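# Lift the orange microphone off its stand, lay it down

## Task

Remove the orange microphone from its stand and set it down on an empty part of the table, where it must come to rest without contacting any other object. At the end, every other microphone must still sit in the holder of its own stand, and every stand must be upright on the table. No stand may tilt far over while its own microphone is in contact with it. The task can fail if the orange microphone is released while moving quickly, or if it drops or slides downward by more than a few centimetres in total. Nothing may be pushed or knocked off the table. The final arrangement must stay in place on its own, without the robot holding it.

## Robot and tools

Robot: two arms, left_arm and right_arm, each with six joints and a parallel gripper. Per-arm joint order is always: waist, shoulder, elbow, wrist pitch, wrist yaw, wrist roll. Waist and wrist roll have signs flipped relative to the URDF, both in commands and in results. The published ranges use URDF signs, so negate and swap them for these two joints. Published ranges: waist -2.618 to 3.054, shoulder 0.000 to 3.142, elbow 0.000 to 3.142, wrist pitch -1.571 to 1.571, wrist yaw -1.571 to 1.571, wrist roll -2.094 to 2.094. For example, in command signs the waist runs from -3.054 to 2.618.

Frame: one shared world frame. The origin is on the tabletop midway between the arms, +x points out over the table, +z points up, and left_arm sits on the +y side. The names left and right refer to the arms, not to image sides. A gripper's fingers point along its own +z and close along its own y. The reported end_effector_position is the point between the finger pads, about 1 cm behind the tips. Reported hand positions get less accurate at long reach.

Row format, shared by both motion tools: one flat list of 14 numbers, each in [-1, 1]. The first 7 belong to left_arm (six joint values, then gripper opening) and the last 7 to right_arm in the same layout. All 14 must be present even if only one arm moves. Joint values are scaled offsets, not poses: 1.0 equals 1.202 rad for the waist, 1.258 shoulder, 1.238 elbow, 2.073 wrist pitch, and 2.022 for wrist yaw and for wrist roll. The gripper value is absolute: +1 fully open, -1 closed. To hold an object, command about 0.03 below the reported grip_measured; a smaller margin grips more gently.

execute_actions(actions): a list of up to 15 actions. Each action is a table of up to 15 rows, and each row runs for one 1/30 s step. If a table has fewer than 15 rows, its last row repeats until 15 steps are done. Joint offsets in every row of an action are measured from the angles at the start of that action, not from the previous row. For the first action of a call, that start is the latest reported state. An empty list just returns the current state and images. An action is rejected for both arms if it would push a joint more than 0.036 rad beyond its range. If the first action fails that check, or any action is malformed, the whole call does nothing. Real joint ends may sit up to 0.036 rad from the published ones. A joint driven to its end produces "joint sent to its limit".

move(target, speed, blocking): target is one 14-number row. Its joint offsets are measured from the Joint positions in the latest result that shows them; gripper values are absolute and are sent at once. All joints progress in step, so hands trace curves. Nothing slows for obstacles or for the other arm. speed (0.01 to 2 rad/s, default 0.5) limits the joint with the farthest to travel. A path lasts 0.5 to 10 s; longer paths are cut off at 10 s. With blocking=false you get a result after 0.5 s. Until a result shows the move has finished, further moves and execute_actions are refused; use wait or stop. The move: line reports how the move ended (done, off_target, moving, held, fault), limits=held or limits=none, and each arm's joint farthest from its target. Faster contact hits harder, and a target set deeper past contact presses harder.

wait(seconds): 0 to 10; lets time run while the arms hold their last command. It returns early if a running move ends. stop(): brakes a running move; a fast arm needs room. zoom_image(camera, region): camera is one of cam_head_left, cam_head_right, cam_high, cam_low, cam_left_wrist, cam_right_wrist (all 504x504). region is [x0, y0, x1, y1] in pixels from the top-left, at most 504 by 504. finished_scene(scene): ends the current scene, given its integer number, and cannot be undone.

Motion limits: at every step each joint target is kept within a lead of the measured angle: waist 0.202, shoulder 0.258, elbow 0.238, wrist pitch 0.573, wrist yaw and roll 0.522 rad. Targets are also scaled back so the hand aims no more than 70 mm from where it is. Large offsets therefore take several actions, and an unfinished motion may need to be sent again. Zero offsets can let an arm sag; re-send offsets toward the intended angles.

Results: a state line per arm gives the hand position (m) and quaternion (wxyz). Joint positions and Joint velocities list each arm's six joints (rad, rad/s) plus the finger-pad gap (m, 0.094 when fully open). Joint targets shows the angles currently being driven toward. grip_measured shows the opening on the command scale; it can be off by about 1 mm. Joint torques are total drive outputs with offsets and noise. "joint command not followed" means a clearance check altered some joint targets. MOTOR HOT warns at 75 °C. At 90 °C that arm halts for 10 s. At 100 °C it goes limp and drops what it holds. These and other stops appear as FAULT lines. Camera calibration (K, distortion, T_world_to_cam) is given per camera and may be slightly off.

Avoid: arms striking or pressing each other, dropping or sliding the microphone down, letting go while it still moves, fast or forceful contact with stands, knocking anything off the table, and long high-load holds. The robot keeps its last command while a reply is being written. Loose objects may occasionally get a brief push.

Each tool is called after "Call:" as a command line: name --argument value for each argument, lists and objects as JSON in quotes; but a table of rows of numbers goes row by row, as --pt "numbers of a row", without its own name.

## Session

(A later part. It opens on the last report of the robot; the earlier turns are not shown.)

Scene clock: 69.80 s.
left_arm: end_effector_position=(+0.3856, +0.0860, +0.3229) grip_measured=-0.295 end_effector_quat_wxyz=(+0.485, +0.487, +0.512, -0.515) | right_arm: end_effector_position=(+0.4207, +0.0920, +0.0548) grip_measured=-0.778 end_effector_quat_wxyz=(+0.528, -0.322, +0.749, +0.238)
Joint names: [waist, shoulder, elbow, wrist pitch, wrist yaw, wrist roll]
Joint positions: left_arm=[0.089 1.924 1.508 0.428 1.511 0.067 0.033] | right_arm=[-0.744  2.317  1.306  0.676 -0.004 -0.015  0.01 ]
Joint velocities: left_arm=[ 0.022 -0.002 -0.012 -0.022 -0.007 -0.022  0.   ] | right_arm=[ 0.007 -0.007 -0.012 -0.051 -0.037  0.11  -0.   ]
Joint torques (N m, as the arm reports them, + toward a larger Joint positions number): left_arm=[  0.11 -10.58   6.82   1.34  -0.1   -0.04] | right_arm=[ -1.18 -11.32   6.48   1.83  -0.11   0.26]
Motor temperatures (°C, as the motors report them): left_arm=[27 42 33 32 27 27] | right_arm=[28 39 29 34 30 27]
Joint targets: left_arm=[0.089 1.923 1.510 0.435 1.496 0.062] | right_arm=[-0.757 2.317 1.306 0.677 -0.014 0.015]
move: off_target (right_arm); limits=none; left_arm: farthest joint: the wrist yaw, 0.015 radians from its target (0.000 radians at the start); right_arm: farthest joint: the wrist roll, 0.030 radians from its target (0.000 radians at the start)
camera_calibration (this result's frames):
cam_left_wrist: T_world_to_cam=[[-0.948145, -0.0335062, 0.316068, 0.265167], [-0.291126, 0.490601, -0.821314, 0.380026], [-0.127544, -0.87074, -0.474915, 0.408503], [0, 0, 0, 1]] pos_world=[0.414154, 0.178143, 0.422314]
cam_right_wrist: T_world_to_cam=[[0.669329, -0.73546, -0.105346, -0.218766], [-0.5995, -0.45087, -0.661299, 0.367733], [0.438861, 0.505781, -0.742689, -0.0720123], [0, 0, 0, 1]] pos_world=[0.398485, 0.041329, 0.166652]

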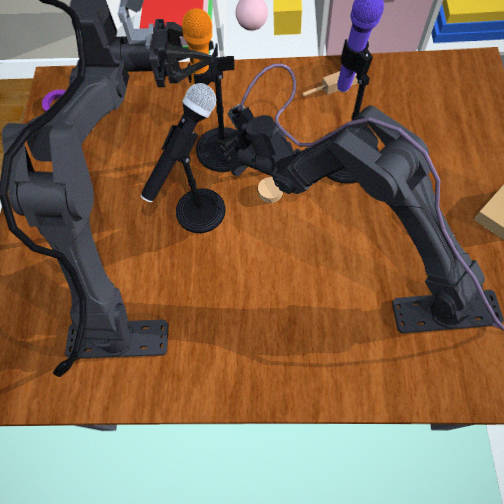

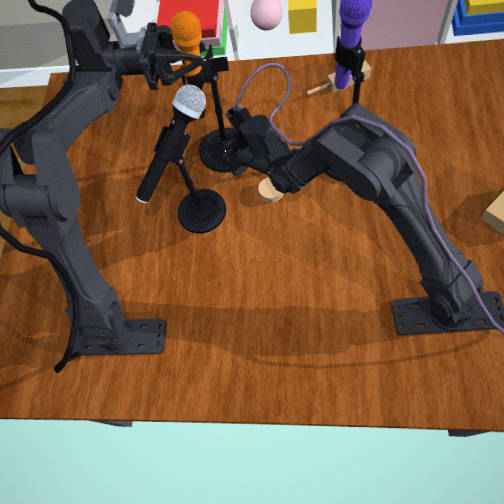

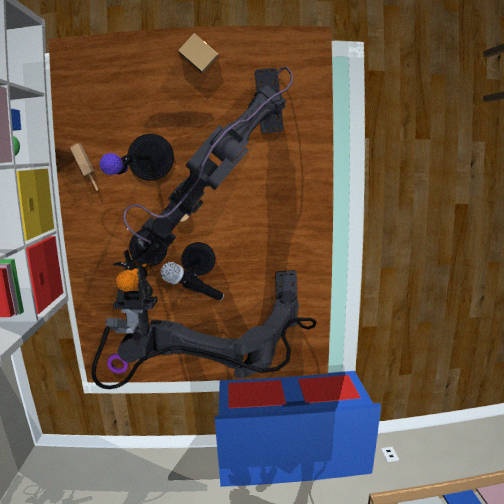

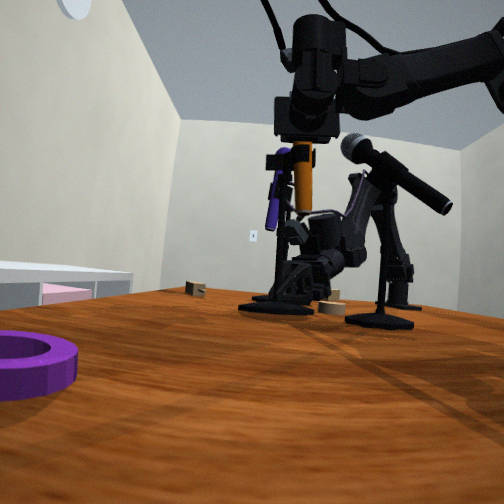

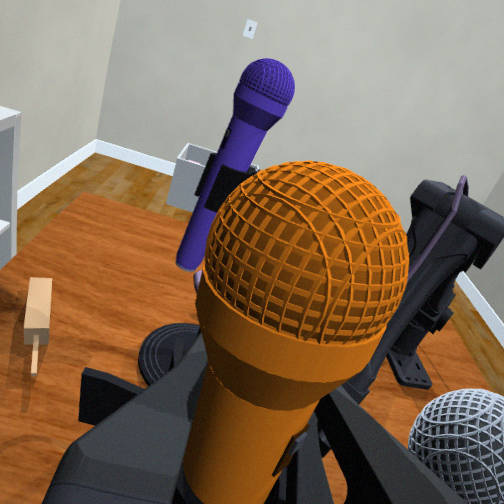

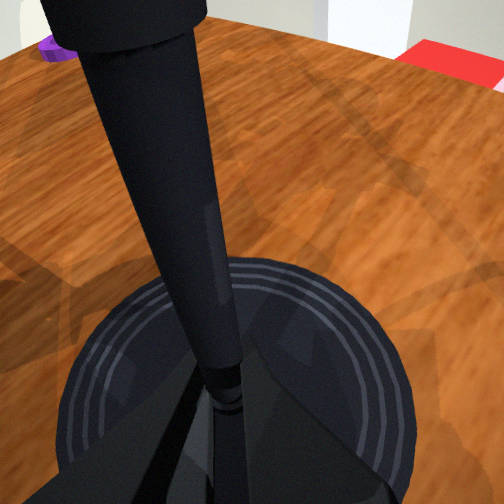

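Pull, with the right wrist biased downward.

Call:
move --target '[-0.005,-0.04,0.22,-0.11,0,0,-0.4,0,0.02,-0.02,-0.08,0,0,-0.9]' --speed 0.12

Scene clock: 75.03 s.
left_arm: end_effector_position=(+0.3983, +0.0854, +0.3569) grip_measured=-0.295 end_effector_quat_wxyz=(+0.469, +0.467, +0.534, -0.526) | right_arm: end_effector_position=(+0.4202, +0.0911, +0.0519) grip_measured=-0.780 end_effector_quat_wxyz=(+0.521, -0.314, +0.756, +0.242)
Joint names: [waist, shoulder, elbow, wrist pitch, wrist yaw, wrist roll]
Joint positions: left_arm=[0.089 1.951 1.712 0.151 1.496 0.038 0.033] | right_arm=[-0.744  2.317  1.306  0.664 -0.004 -0.041  0.01 ]
Joint velocities: left_arm=[ 0.017 -0.012  0.002 -0.007 -0.051  0.022 -0.001] | right_arm=[ 0.002  0.017 -0.007  0.007  0.051 -0.007  0.001]
Joint torques (N m, as the arm reports them, + toward a larger Joint positions number): left_arm=[ -0.45 -17.16  12.41   1.78   0.22   0.31] | right_arm=[-0.1  -9.56  4.47  0.34  0.    0.23]
Motor temperatures (°C, as the motors report them): left_arm=[27 43 34 33 27 27] | right_arm=[28 40 29 34 30 27]
Joint targets: left_arm=[0.083 1.874 1.780 0.200 1.511 0.067] | right_arm=[-0.744 2.342 1.281 0.510 -0.004 -0.015]
move: off_target (left_arm, right_arm); limits=none; left_arm: farthest joint: the shoulder, 0.077 radians from its target (0.051 radians at the start); right_arm: farthest joint: the wrist pitch, 0.153 radians from its target (0.166 radians at the start)
camera_calibration (this result's frames):
cam_left_wrist: T_world_to_cam=[[-0.92313, -0.0497997, 0.381249, 0.234608], [-0.354956, 0.491485, -0.795267, 0.428029], [-0.147774, -0.869461, -0.471381, 0.432403], [0, 0, 0, 1]] pos_world=[0.432403, 0.177271, 0.45478]
cam_right_wrist: T_world_to_cam=[[0.65953, -0.740637, -0.128364, -0.213616], [-0.620938, -0.440573, -0.64833, 0.372437], [0.423624, 0.507299, -0.750461, -0.0668272], [0, 0, 0, 1]] pos_world=[0.400456, 0.0397748, 0.16389]

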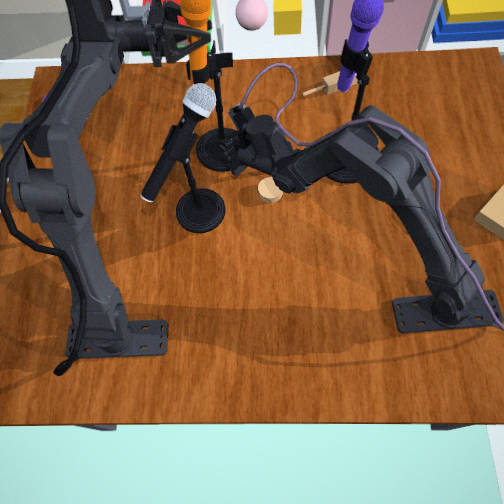

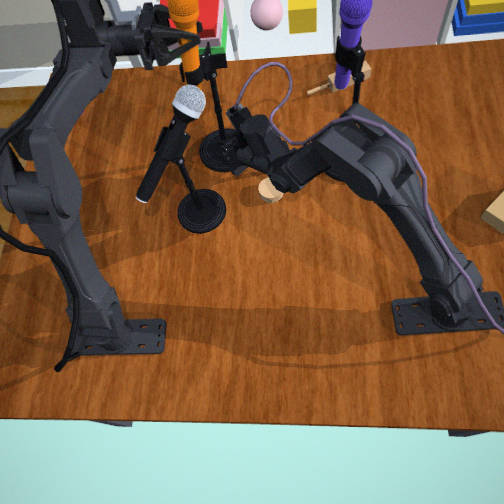

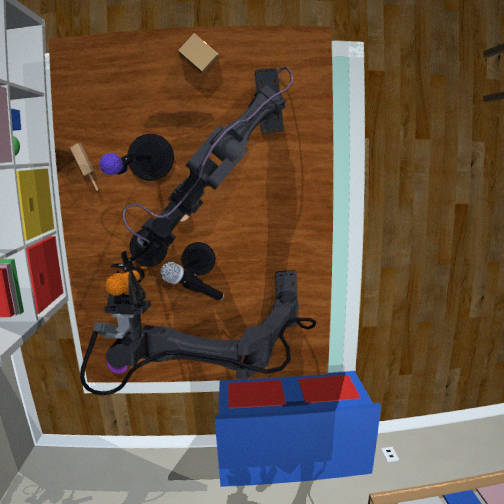

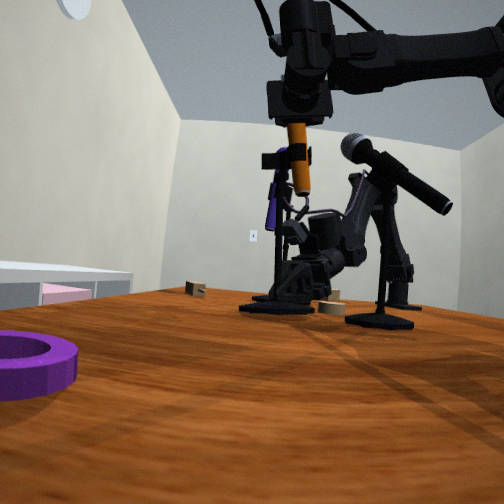

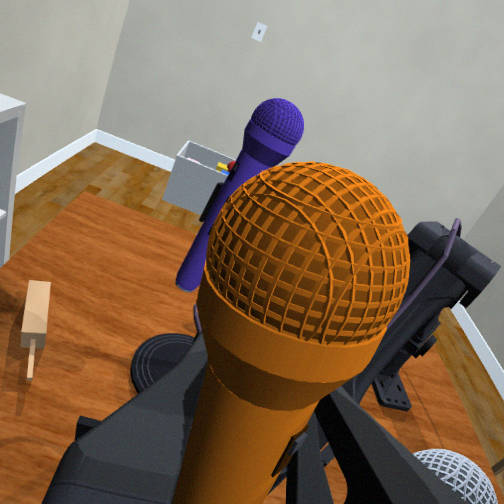

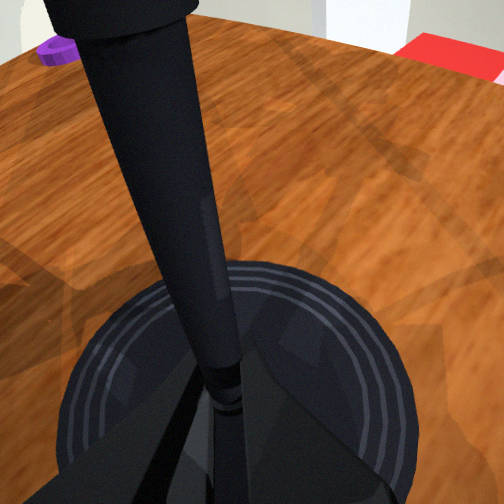

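Call:
execute_actions --actions '[[[-0.005,-0.065,0.09,0.012,0.007,0.014,-0.4,0,0.02,-0.02,-0.075,0,0,-0.9]],[[-0.005,-0.065,0.09,0.012,0.007,0.014,-0.4,0,0.02,-0.02,-0.075,0,0,-0.9]],[[-0.005,-0.062,0.09,0.008,0.007,0.014,-0.4,0,0.02,-0.02,-0.075,0,0,-0.9]],[[-0.005,-0.062,0.09,0.008,0.007,0.014,-0.4,0,0.02,-0.02,-0.075,0,0,-0.9]],[[-0.005,-0.062,0.09,0.008,0.007,0.014,-0.4,0,0.02,-0.02,-0.075,0,0,-0.9]]]'

Scene clock: 81.80 s.
left_arm: end_effector_position=(+0.3582, +0.0878, +0.4738) grip_measured=-0.295 end_effector_quat_wxyz=(+0.524, +0.519, +0.474, -0.480) | right_arm: end_effector_position=(+0.4173, +0.0918, +0.0482) grip_measured=-0.781 end_effector_quat_wxyz=(+0.517, -0.329, +0.755, +0.235)
Joint names: [waist, shoulder, elbow, wrist pitch, wrist yaw, wrist roll]
Joint positions: left_arm=[0.089 1.866 1.988 0.041 1.507 0.075 0.033] | right_arm=[-0.747  2.317  1.306  0.648 -0.009 -0.012  0.01 ]
Joint velocities: left_arm=[-0.002 -0.056  0.032 -0.007  0.022  0.081 -0.001] | right_arm=[-0.002  0.007 -0.007 -0.066 -0.037  0.095 -0.001]
Joint torques (N m, as the arm reports them, + toward a larger Joint positions number): left_arm=[ -0.46 -10.47   8.04   1.27  -0.09   0.09] | right_arm=[ 0.15 -9.53  4.47  0.41  0.04 -0.32]
Motor temperatures (°C, as the motors report them): left_arm=[27 48 37 33 27 27] | right_arm=[28 41 28 33 30 27]
Joint targets: left_arm=[0.083 1.850 2.011 0.057 1.511 0.083] | right_arm=[-0.744 2.342 1.281 0.504 -0.006 -0.045]
camera_calibration (this result's frames):
cam_left_wrist: T_world_to_cam=[[-0.983506, -0.0342813, 0.177595, 0.269877], [-0.171981, 0.481322, -0.859507, 0.471339], [-0.0560153, -0.875873, -0.479279, 0.455156], [0, 0, 0, 1]] pos_world=[0.371983, 0.181045, 0.575337]
cam_right_wrist: T_world_to_cam=[[0.673555, -0.732075, -0.101935, -0.219575], [-0.607602, -0.469869, -0.640346, 0.365387], [0.420885, 0.493244, -0.761293, -0.0657851], [0, 0, 0, 1]] pos_world=[0.397594, 0.0433868, 0.16151]

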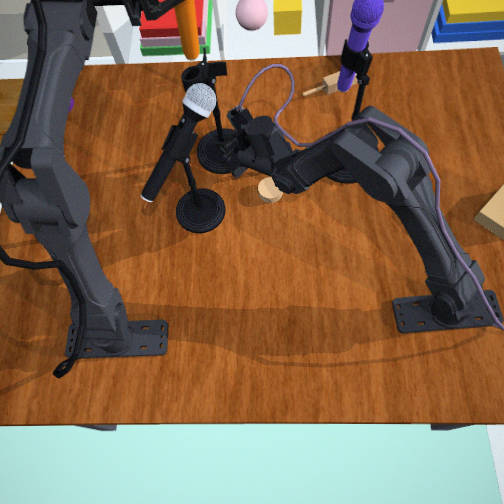

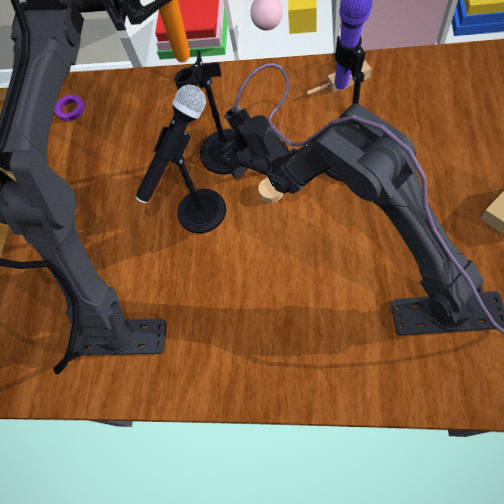

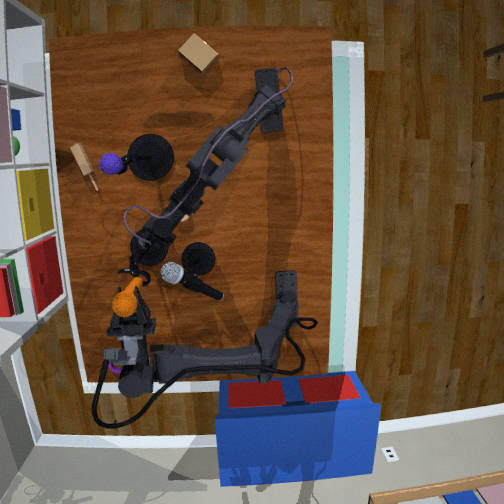

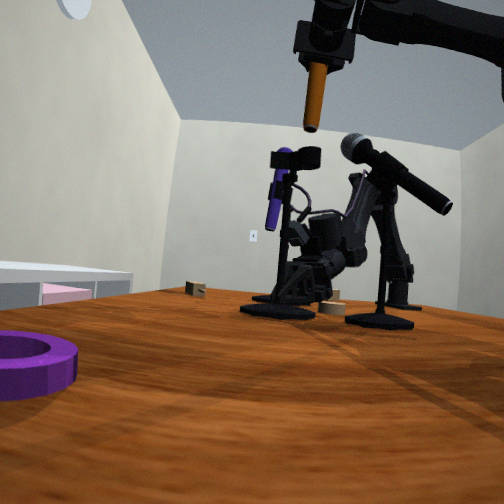

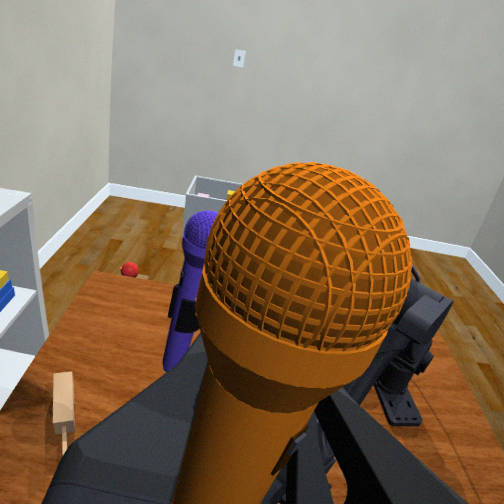

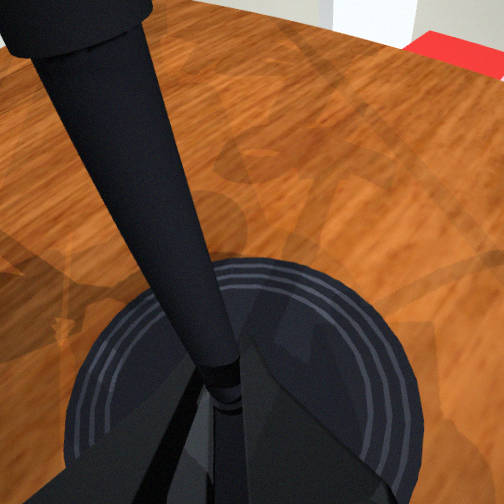

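Call:
move --target '[-0.2,-0.2,-0.2,-0.1,-0.745,-0.037,-0.4,0,0,0,0,0,0,0.5]' --speed 0.8

Call:
move --target '[0,0.24,-0.21,-0.47,0,0,-0.4,0,-0.3,-0.3,0,0,0,0.5]' --speed 0.6

Scene clock: 87.77 s.
left_arm: end_effector_position=(+0.4763, +0.3799, +0.4370) grip_measured=-0.295 end_effector_quat_wxyz=(+0.667, -0.063, +0.741, +0.050) | right_arm: end_effector_position=(+0.4179, +0.0924, +0.0505) grip_measured=+0.498 end_effector_quat_wxyz=(+0.520, -0.329, +0.752, +0.236)
Joint names: [waist, shoulder, elbow, wrist pitch, wrist yaw, wrist roll]
Joint positions: left_arm=[-0.148  1.65   1.739 -0.196  0.011  0.009  0.033] | right_arm=[-0.747  2.317  1.306  0.656 -0.009 -0.01   0.07 ]
Joint velocities: left_arm=[ 0.012 -0.002 -0.002  0.037  0.022  0.022  0.   ] | right_arm=[ 0.007  0.002 -0.007 -0.081 -0.007 -0.037 -0.001]
Joint torques (N m, as the arm reports them, + toward a larger Joint positions number): left_arm=[ -0.3  -11.18   7.08   2.2   -0.05  -0.1 ] | right_arm=[ -0.06 -11.31   6.47   1.75   0.    -0.03]
Motor temperatures (°C, as the motors report them): left_arm=[27 47 36 34 27 27] | right_arm=[28 42 28 33 30 27]
Joint targets: left_arm=[-0.152 1.614 1.740 -0.166 0.001 -0.000] | right_arm=[-0.747 2.317 1.306 0.648 -0.009 -0.012]
move: off_target (left_arm); limits=none; left_arm: farthest joint: the shoulder, 0.035 radians from its target (0.250 radians at the start); right_arm: farthest joint: the wrist pitch, 0.008 radians from its target (0.000 radians at the start)
camera_calibration (this result's frames):
cam_left_wrist: T_world_to_cam=[[0.219357, -0.93833, 0.267245, 0.133943], [-0.527262, -0.344482, -0.776741, 0.766274], [0.8209, 0.0294753, -0.57031, -0.0218361], [0, 0, 0, 1]] pos_world=[0.392571, 0.390294, 0.546947]
cam_right_wrist: T_world_to_cam=[[0.674782, -0.731089, -0.100887, -0.219934], [-0.60261, -0.466887, -0.647207, 0.365439], [0.426063, 0.497519, -0.755609, -0.0674565], [0, 0, 0, 1]] pos_world=[0.397365, 0.043388, 0.163355]

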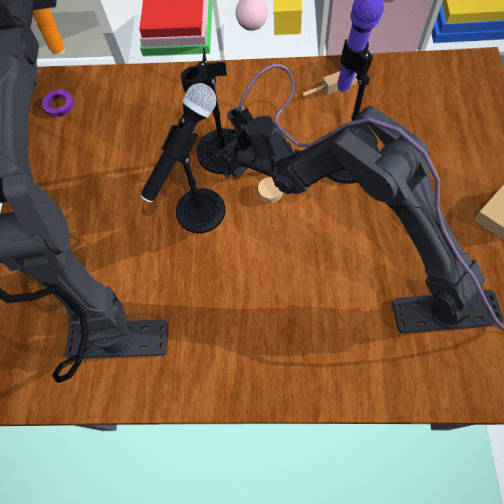

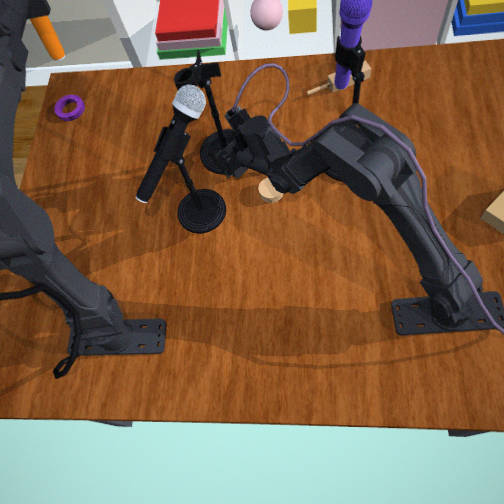

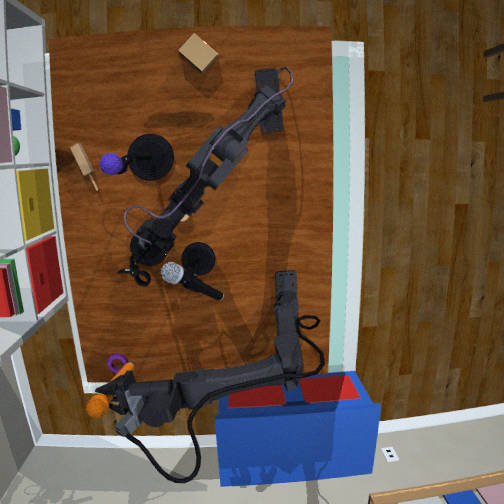

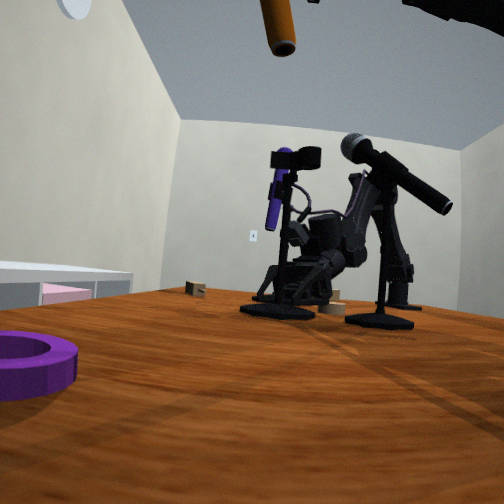

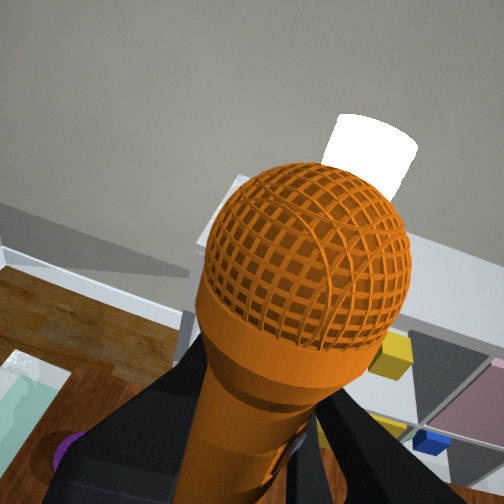

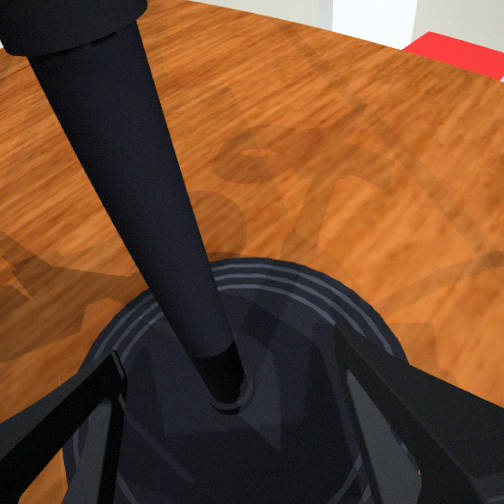

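Scene clock: 90.03 s.
left_arm: end_effector_position=(+0.3011, +0.3496, +0.0543) grip_measured=-0.295 end_effector_quat_wxyz=(-0.032, -0.090, +0.995, -0.008) | right_arm: end_effector_position=(+0.3651, +0.0350, +0.1053) grip_measured=+0.498 end_effector_quat_wxyz=(+0.525, -0.327, +0.749, +0.238)
Joint names: [waist, shoulder, elbow, wrist pitch, wrist yaw, wrist roll]
Joint positions: left_arm=[-0.148  1.961  1.478 -1.153  0.011  0.009  0.033] | right_arm=[-0.747  1.955  0.951  0.662 -0.009 -0.01   0.07 ]
Joint velocities: left_arm=[-0.012 -0.002 -0.002  0.022 -0.007 -0.007  0.   ] | right_arm=[-0.012 -0.002 -0.007 -0.022  0.037  0.037 -0.001]
Joint torques (N m, as the arm reports them, + toward a larger Joint positions number): left_arm=[  0.03 -10.43   5.62   0.05   0.03   0.  ] | right_arm=[ -0.05 -10.     5.16   1.78   0.    -0.01]
Motor temperatures (°C, as the motors report them): left_arm=[27 46 36 34 27 27] | right_arm=[28 43 28 33 30 27]
Joint targets: left_arm=[-0.148 1.952 1.479 -1.170 0.011 0.009] | right_arm=[-0.747 1.939 0.934 0.656 -0.009 -0.010]
move: done; limits=none; left_arm: farthest joint: the wrist pitch, 0.017 radians from its target (0.975 radians at the start); right_arm: farthest joint: the elbow, 0.016 radians from its target (0.371 radians at the start)
camera_calibration (this result's frames):
cam_left_wrist: T_world_to_cam=[[0.429476, -0.901954, -0.0450545, 0.187175], [-0.745553, -0.382273, 0.54591, 0.373283], [-0.509609, -0.200865, -0.836631, 0.400175], [0, 0, 0, 1]] pos_world=[0.401848, 0.3919, 0.139453]
cam_right_wrist: T_world_to_cam=[[0.67562, -0.730178, -0.101872, -0.220975], [-0.597224, -0.461031, -0.656333, 0.34111], [0.432274, 0.504272, -0.747562, 0.021728], [0, 0, 0, 1]] pos_world=[0.343622, -0.0150453, 0.217614]

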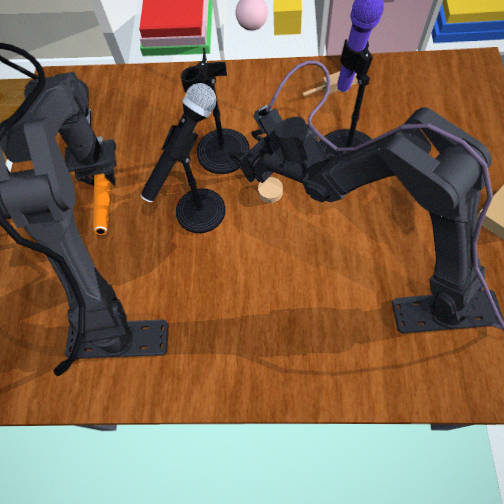

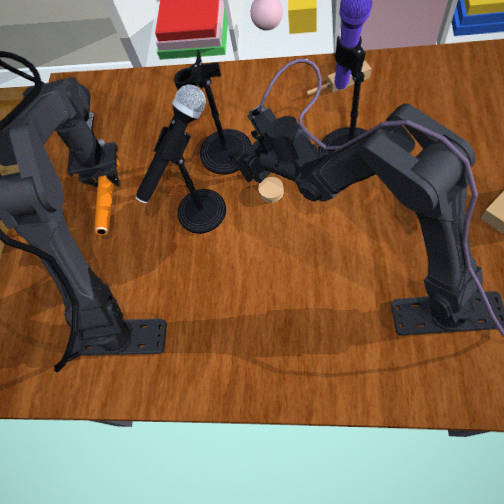

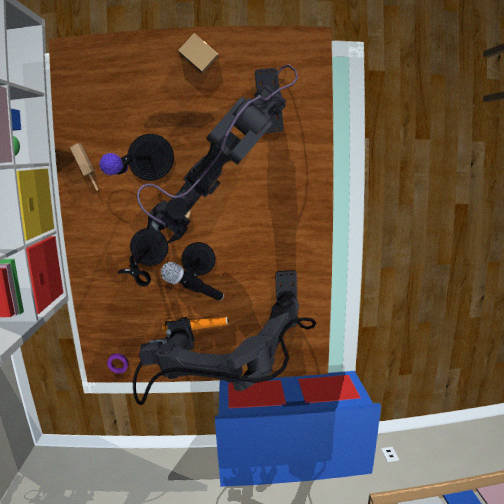

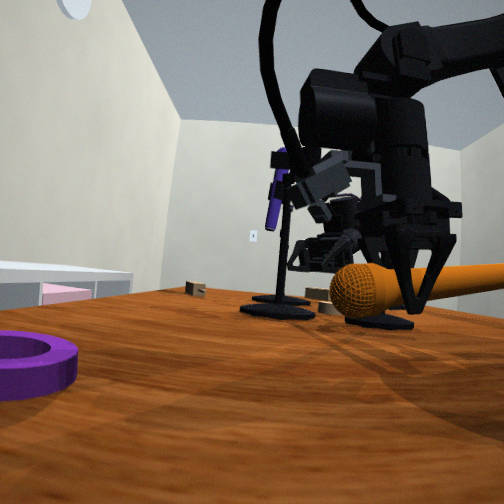

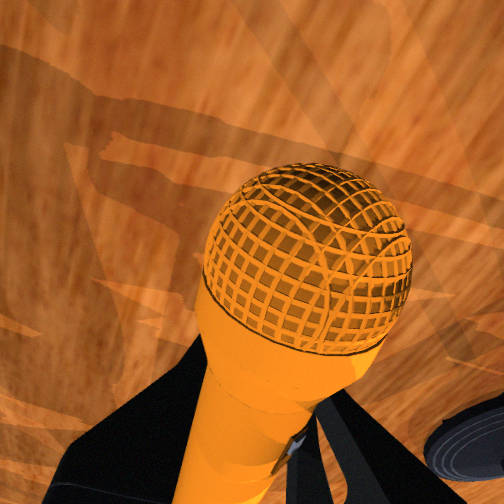

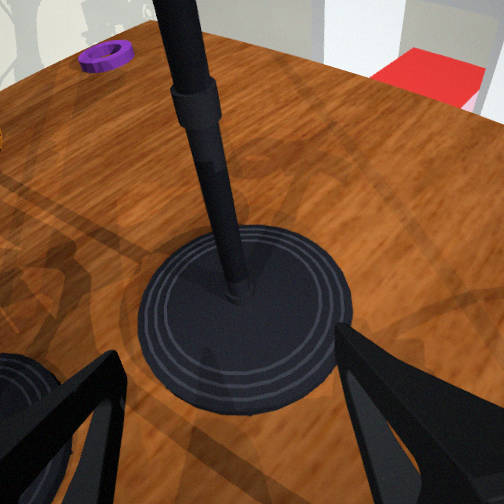

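Call:
move --target '[0,-0.007,-0.08,0.12,0,0,-0.4,0,0,0,0,0,0,0.5]' --speed 0.2

Scene clock: 93.43 s.
left_arm: end_effector_position=(+0.3297, +0.3546, +0.0317) grip_measured=-0.295 end_effector_quat_wxyz=(+0.040, -0.090, +0.995, -0.002) | right_arm: end_effector_position=(+0.3653, +0.0352, +0.1061) grip_measured=+0.498 end_effector_quat_wxyz=(+0.526, -0.327, +0.748, +0.238)
Joint names: [waist, shoulder, elbow, wrist pitch, wrist yaw, wrist roll]
Joint positions: left_arm=[-0.148  1.961  1.384 -0.915  0.011  0.009  0.033] | right_arm=[-0.747  1.955  0.951  0.665 -0.009 -0.01   0.07 ]
Joint velocities: left_arm=[-0.002 -0.032 -0.002 -0.007 -0.022 -0.037 -0.   ] | right_arm=[-0.012  0.002  0.012 -0.037  0.037  0.007  0.   ]
Joint torques (N m, as the arm reports them, + toward a larger Joint positions number): left_arm=[  0.04 -10.49   5.23   0.56   0.03   0.  ] | right_arm=[-0.05 -8.83  6.53  1.8   0.   -0.01]
Motor temperatures (°C, as the motors report them): left_arm=[27 45 35 33 27 27] | right_arm=[28 42 29 34 30 27]
Joint targets: left_arm=[-0.148 1.952 1.379 -0.904 0.011 0.009] | right_arm=[-0.747 1.955 0.951 0.662 -0.009 -0.010]
move: done; limits=none; left_arm: farthest joint: the wrist pitch, 0.011 radians from its target (0.249 radians at the start); right_arm: farthest joint: the wrist pitch, 0.003 radians from its target (0.000 radians at the start)
camera_calibration (this result's frames):
cam_left_wrist: T_world_to_cam=[[0.433101, -0.901326, -0.00588569, 0.175679], [-0.81467, -0.394239, 0.425309, 0.439673], [-0.385663, -0.179407, -0.905029, 0.350578], [0, 0, 0, 1]] pos_world=[0.417307, 0.394577, 0.13132]
cam_right_wrist: T_world_to_cam=[[0.675857, -0.72992, -0.102146, -0.220936], [-0.595696, -0.459369, -0.658883, 0.341504], [0.434009, 0.506158, -0.745279, 0.021197], [0, 0, 0, 1]] pos_world=[0.343554, -0.0151184, 0.218241]

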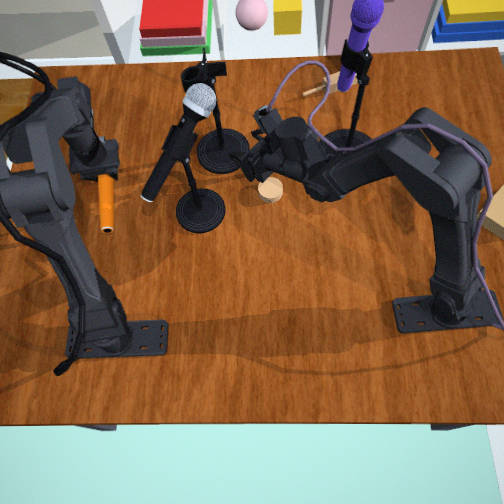

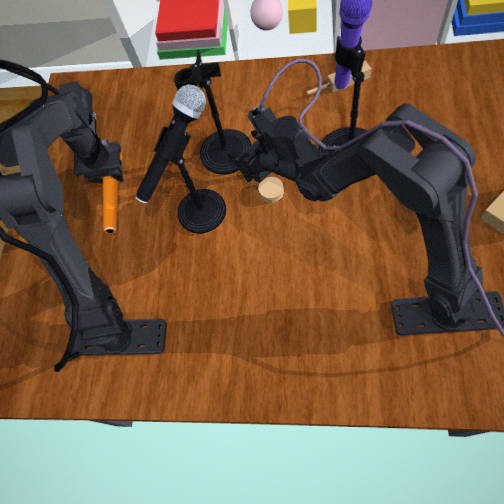

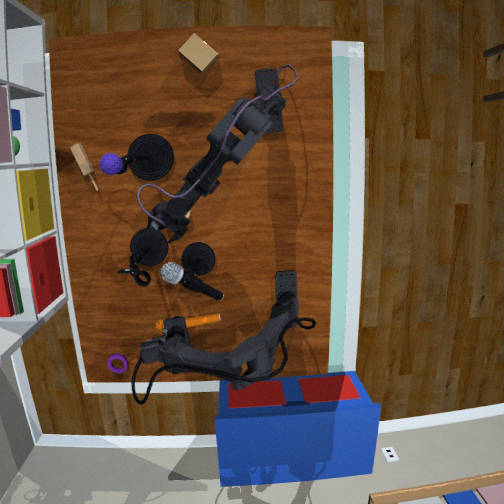

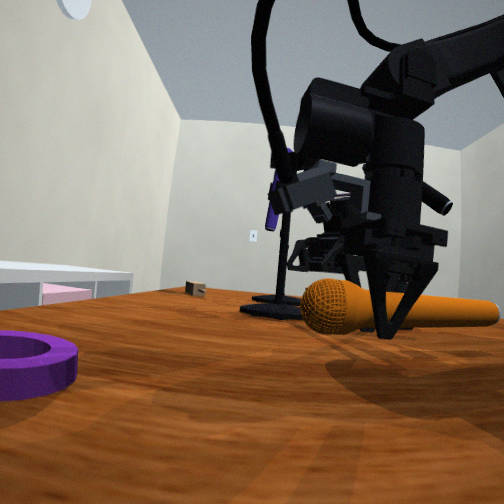

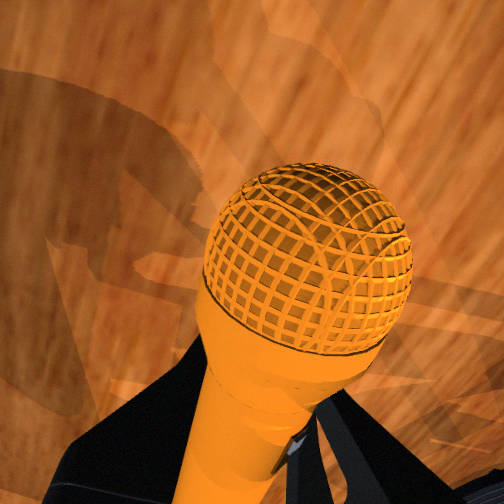

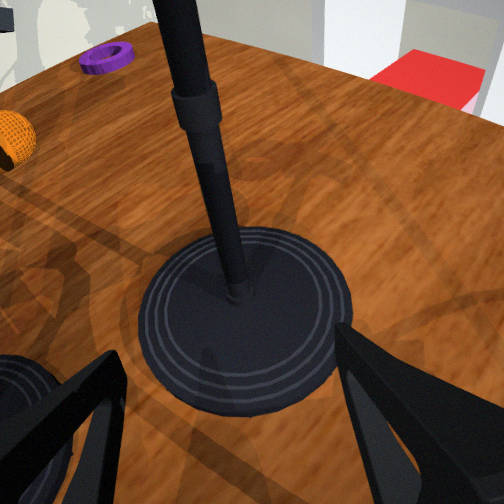

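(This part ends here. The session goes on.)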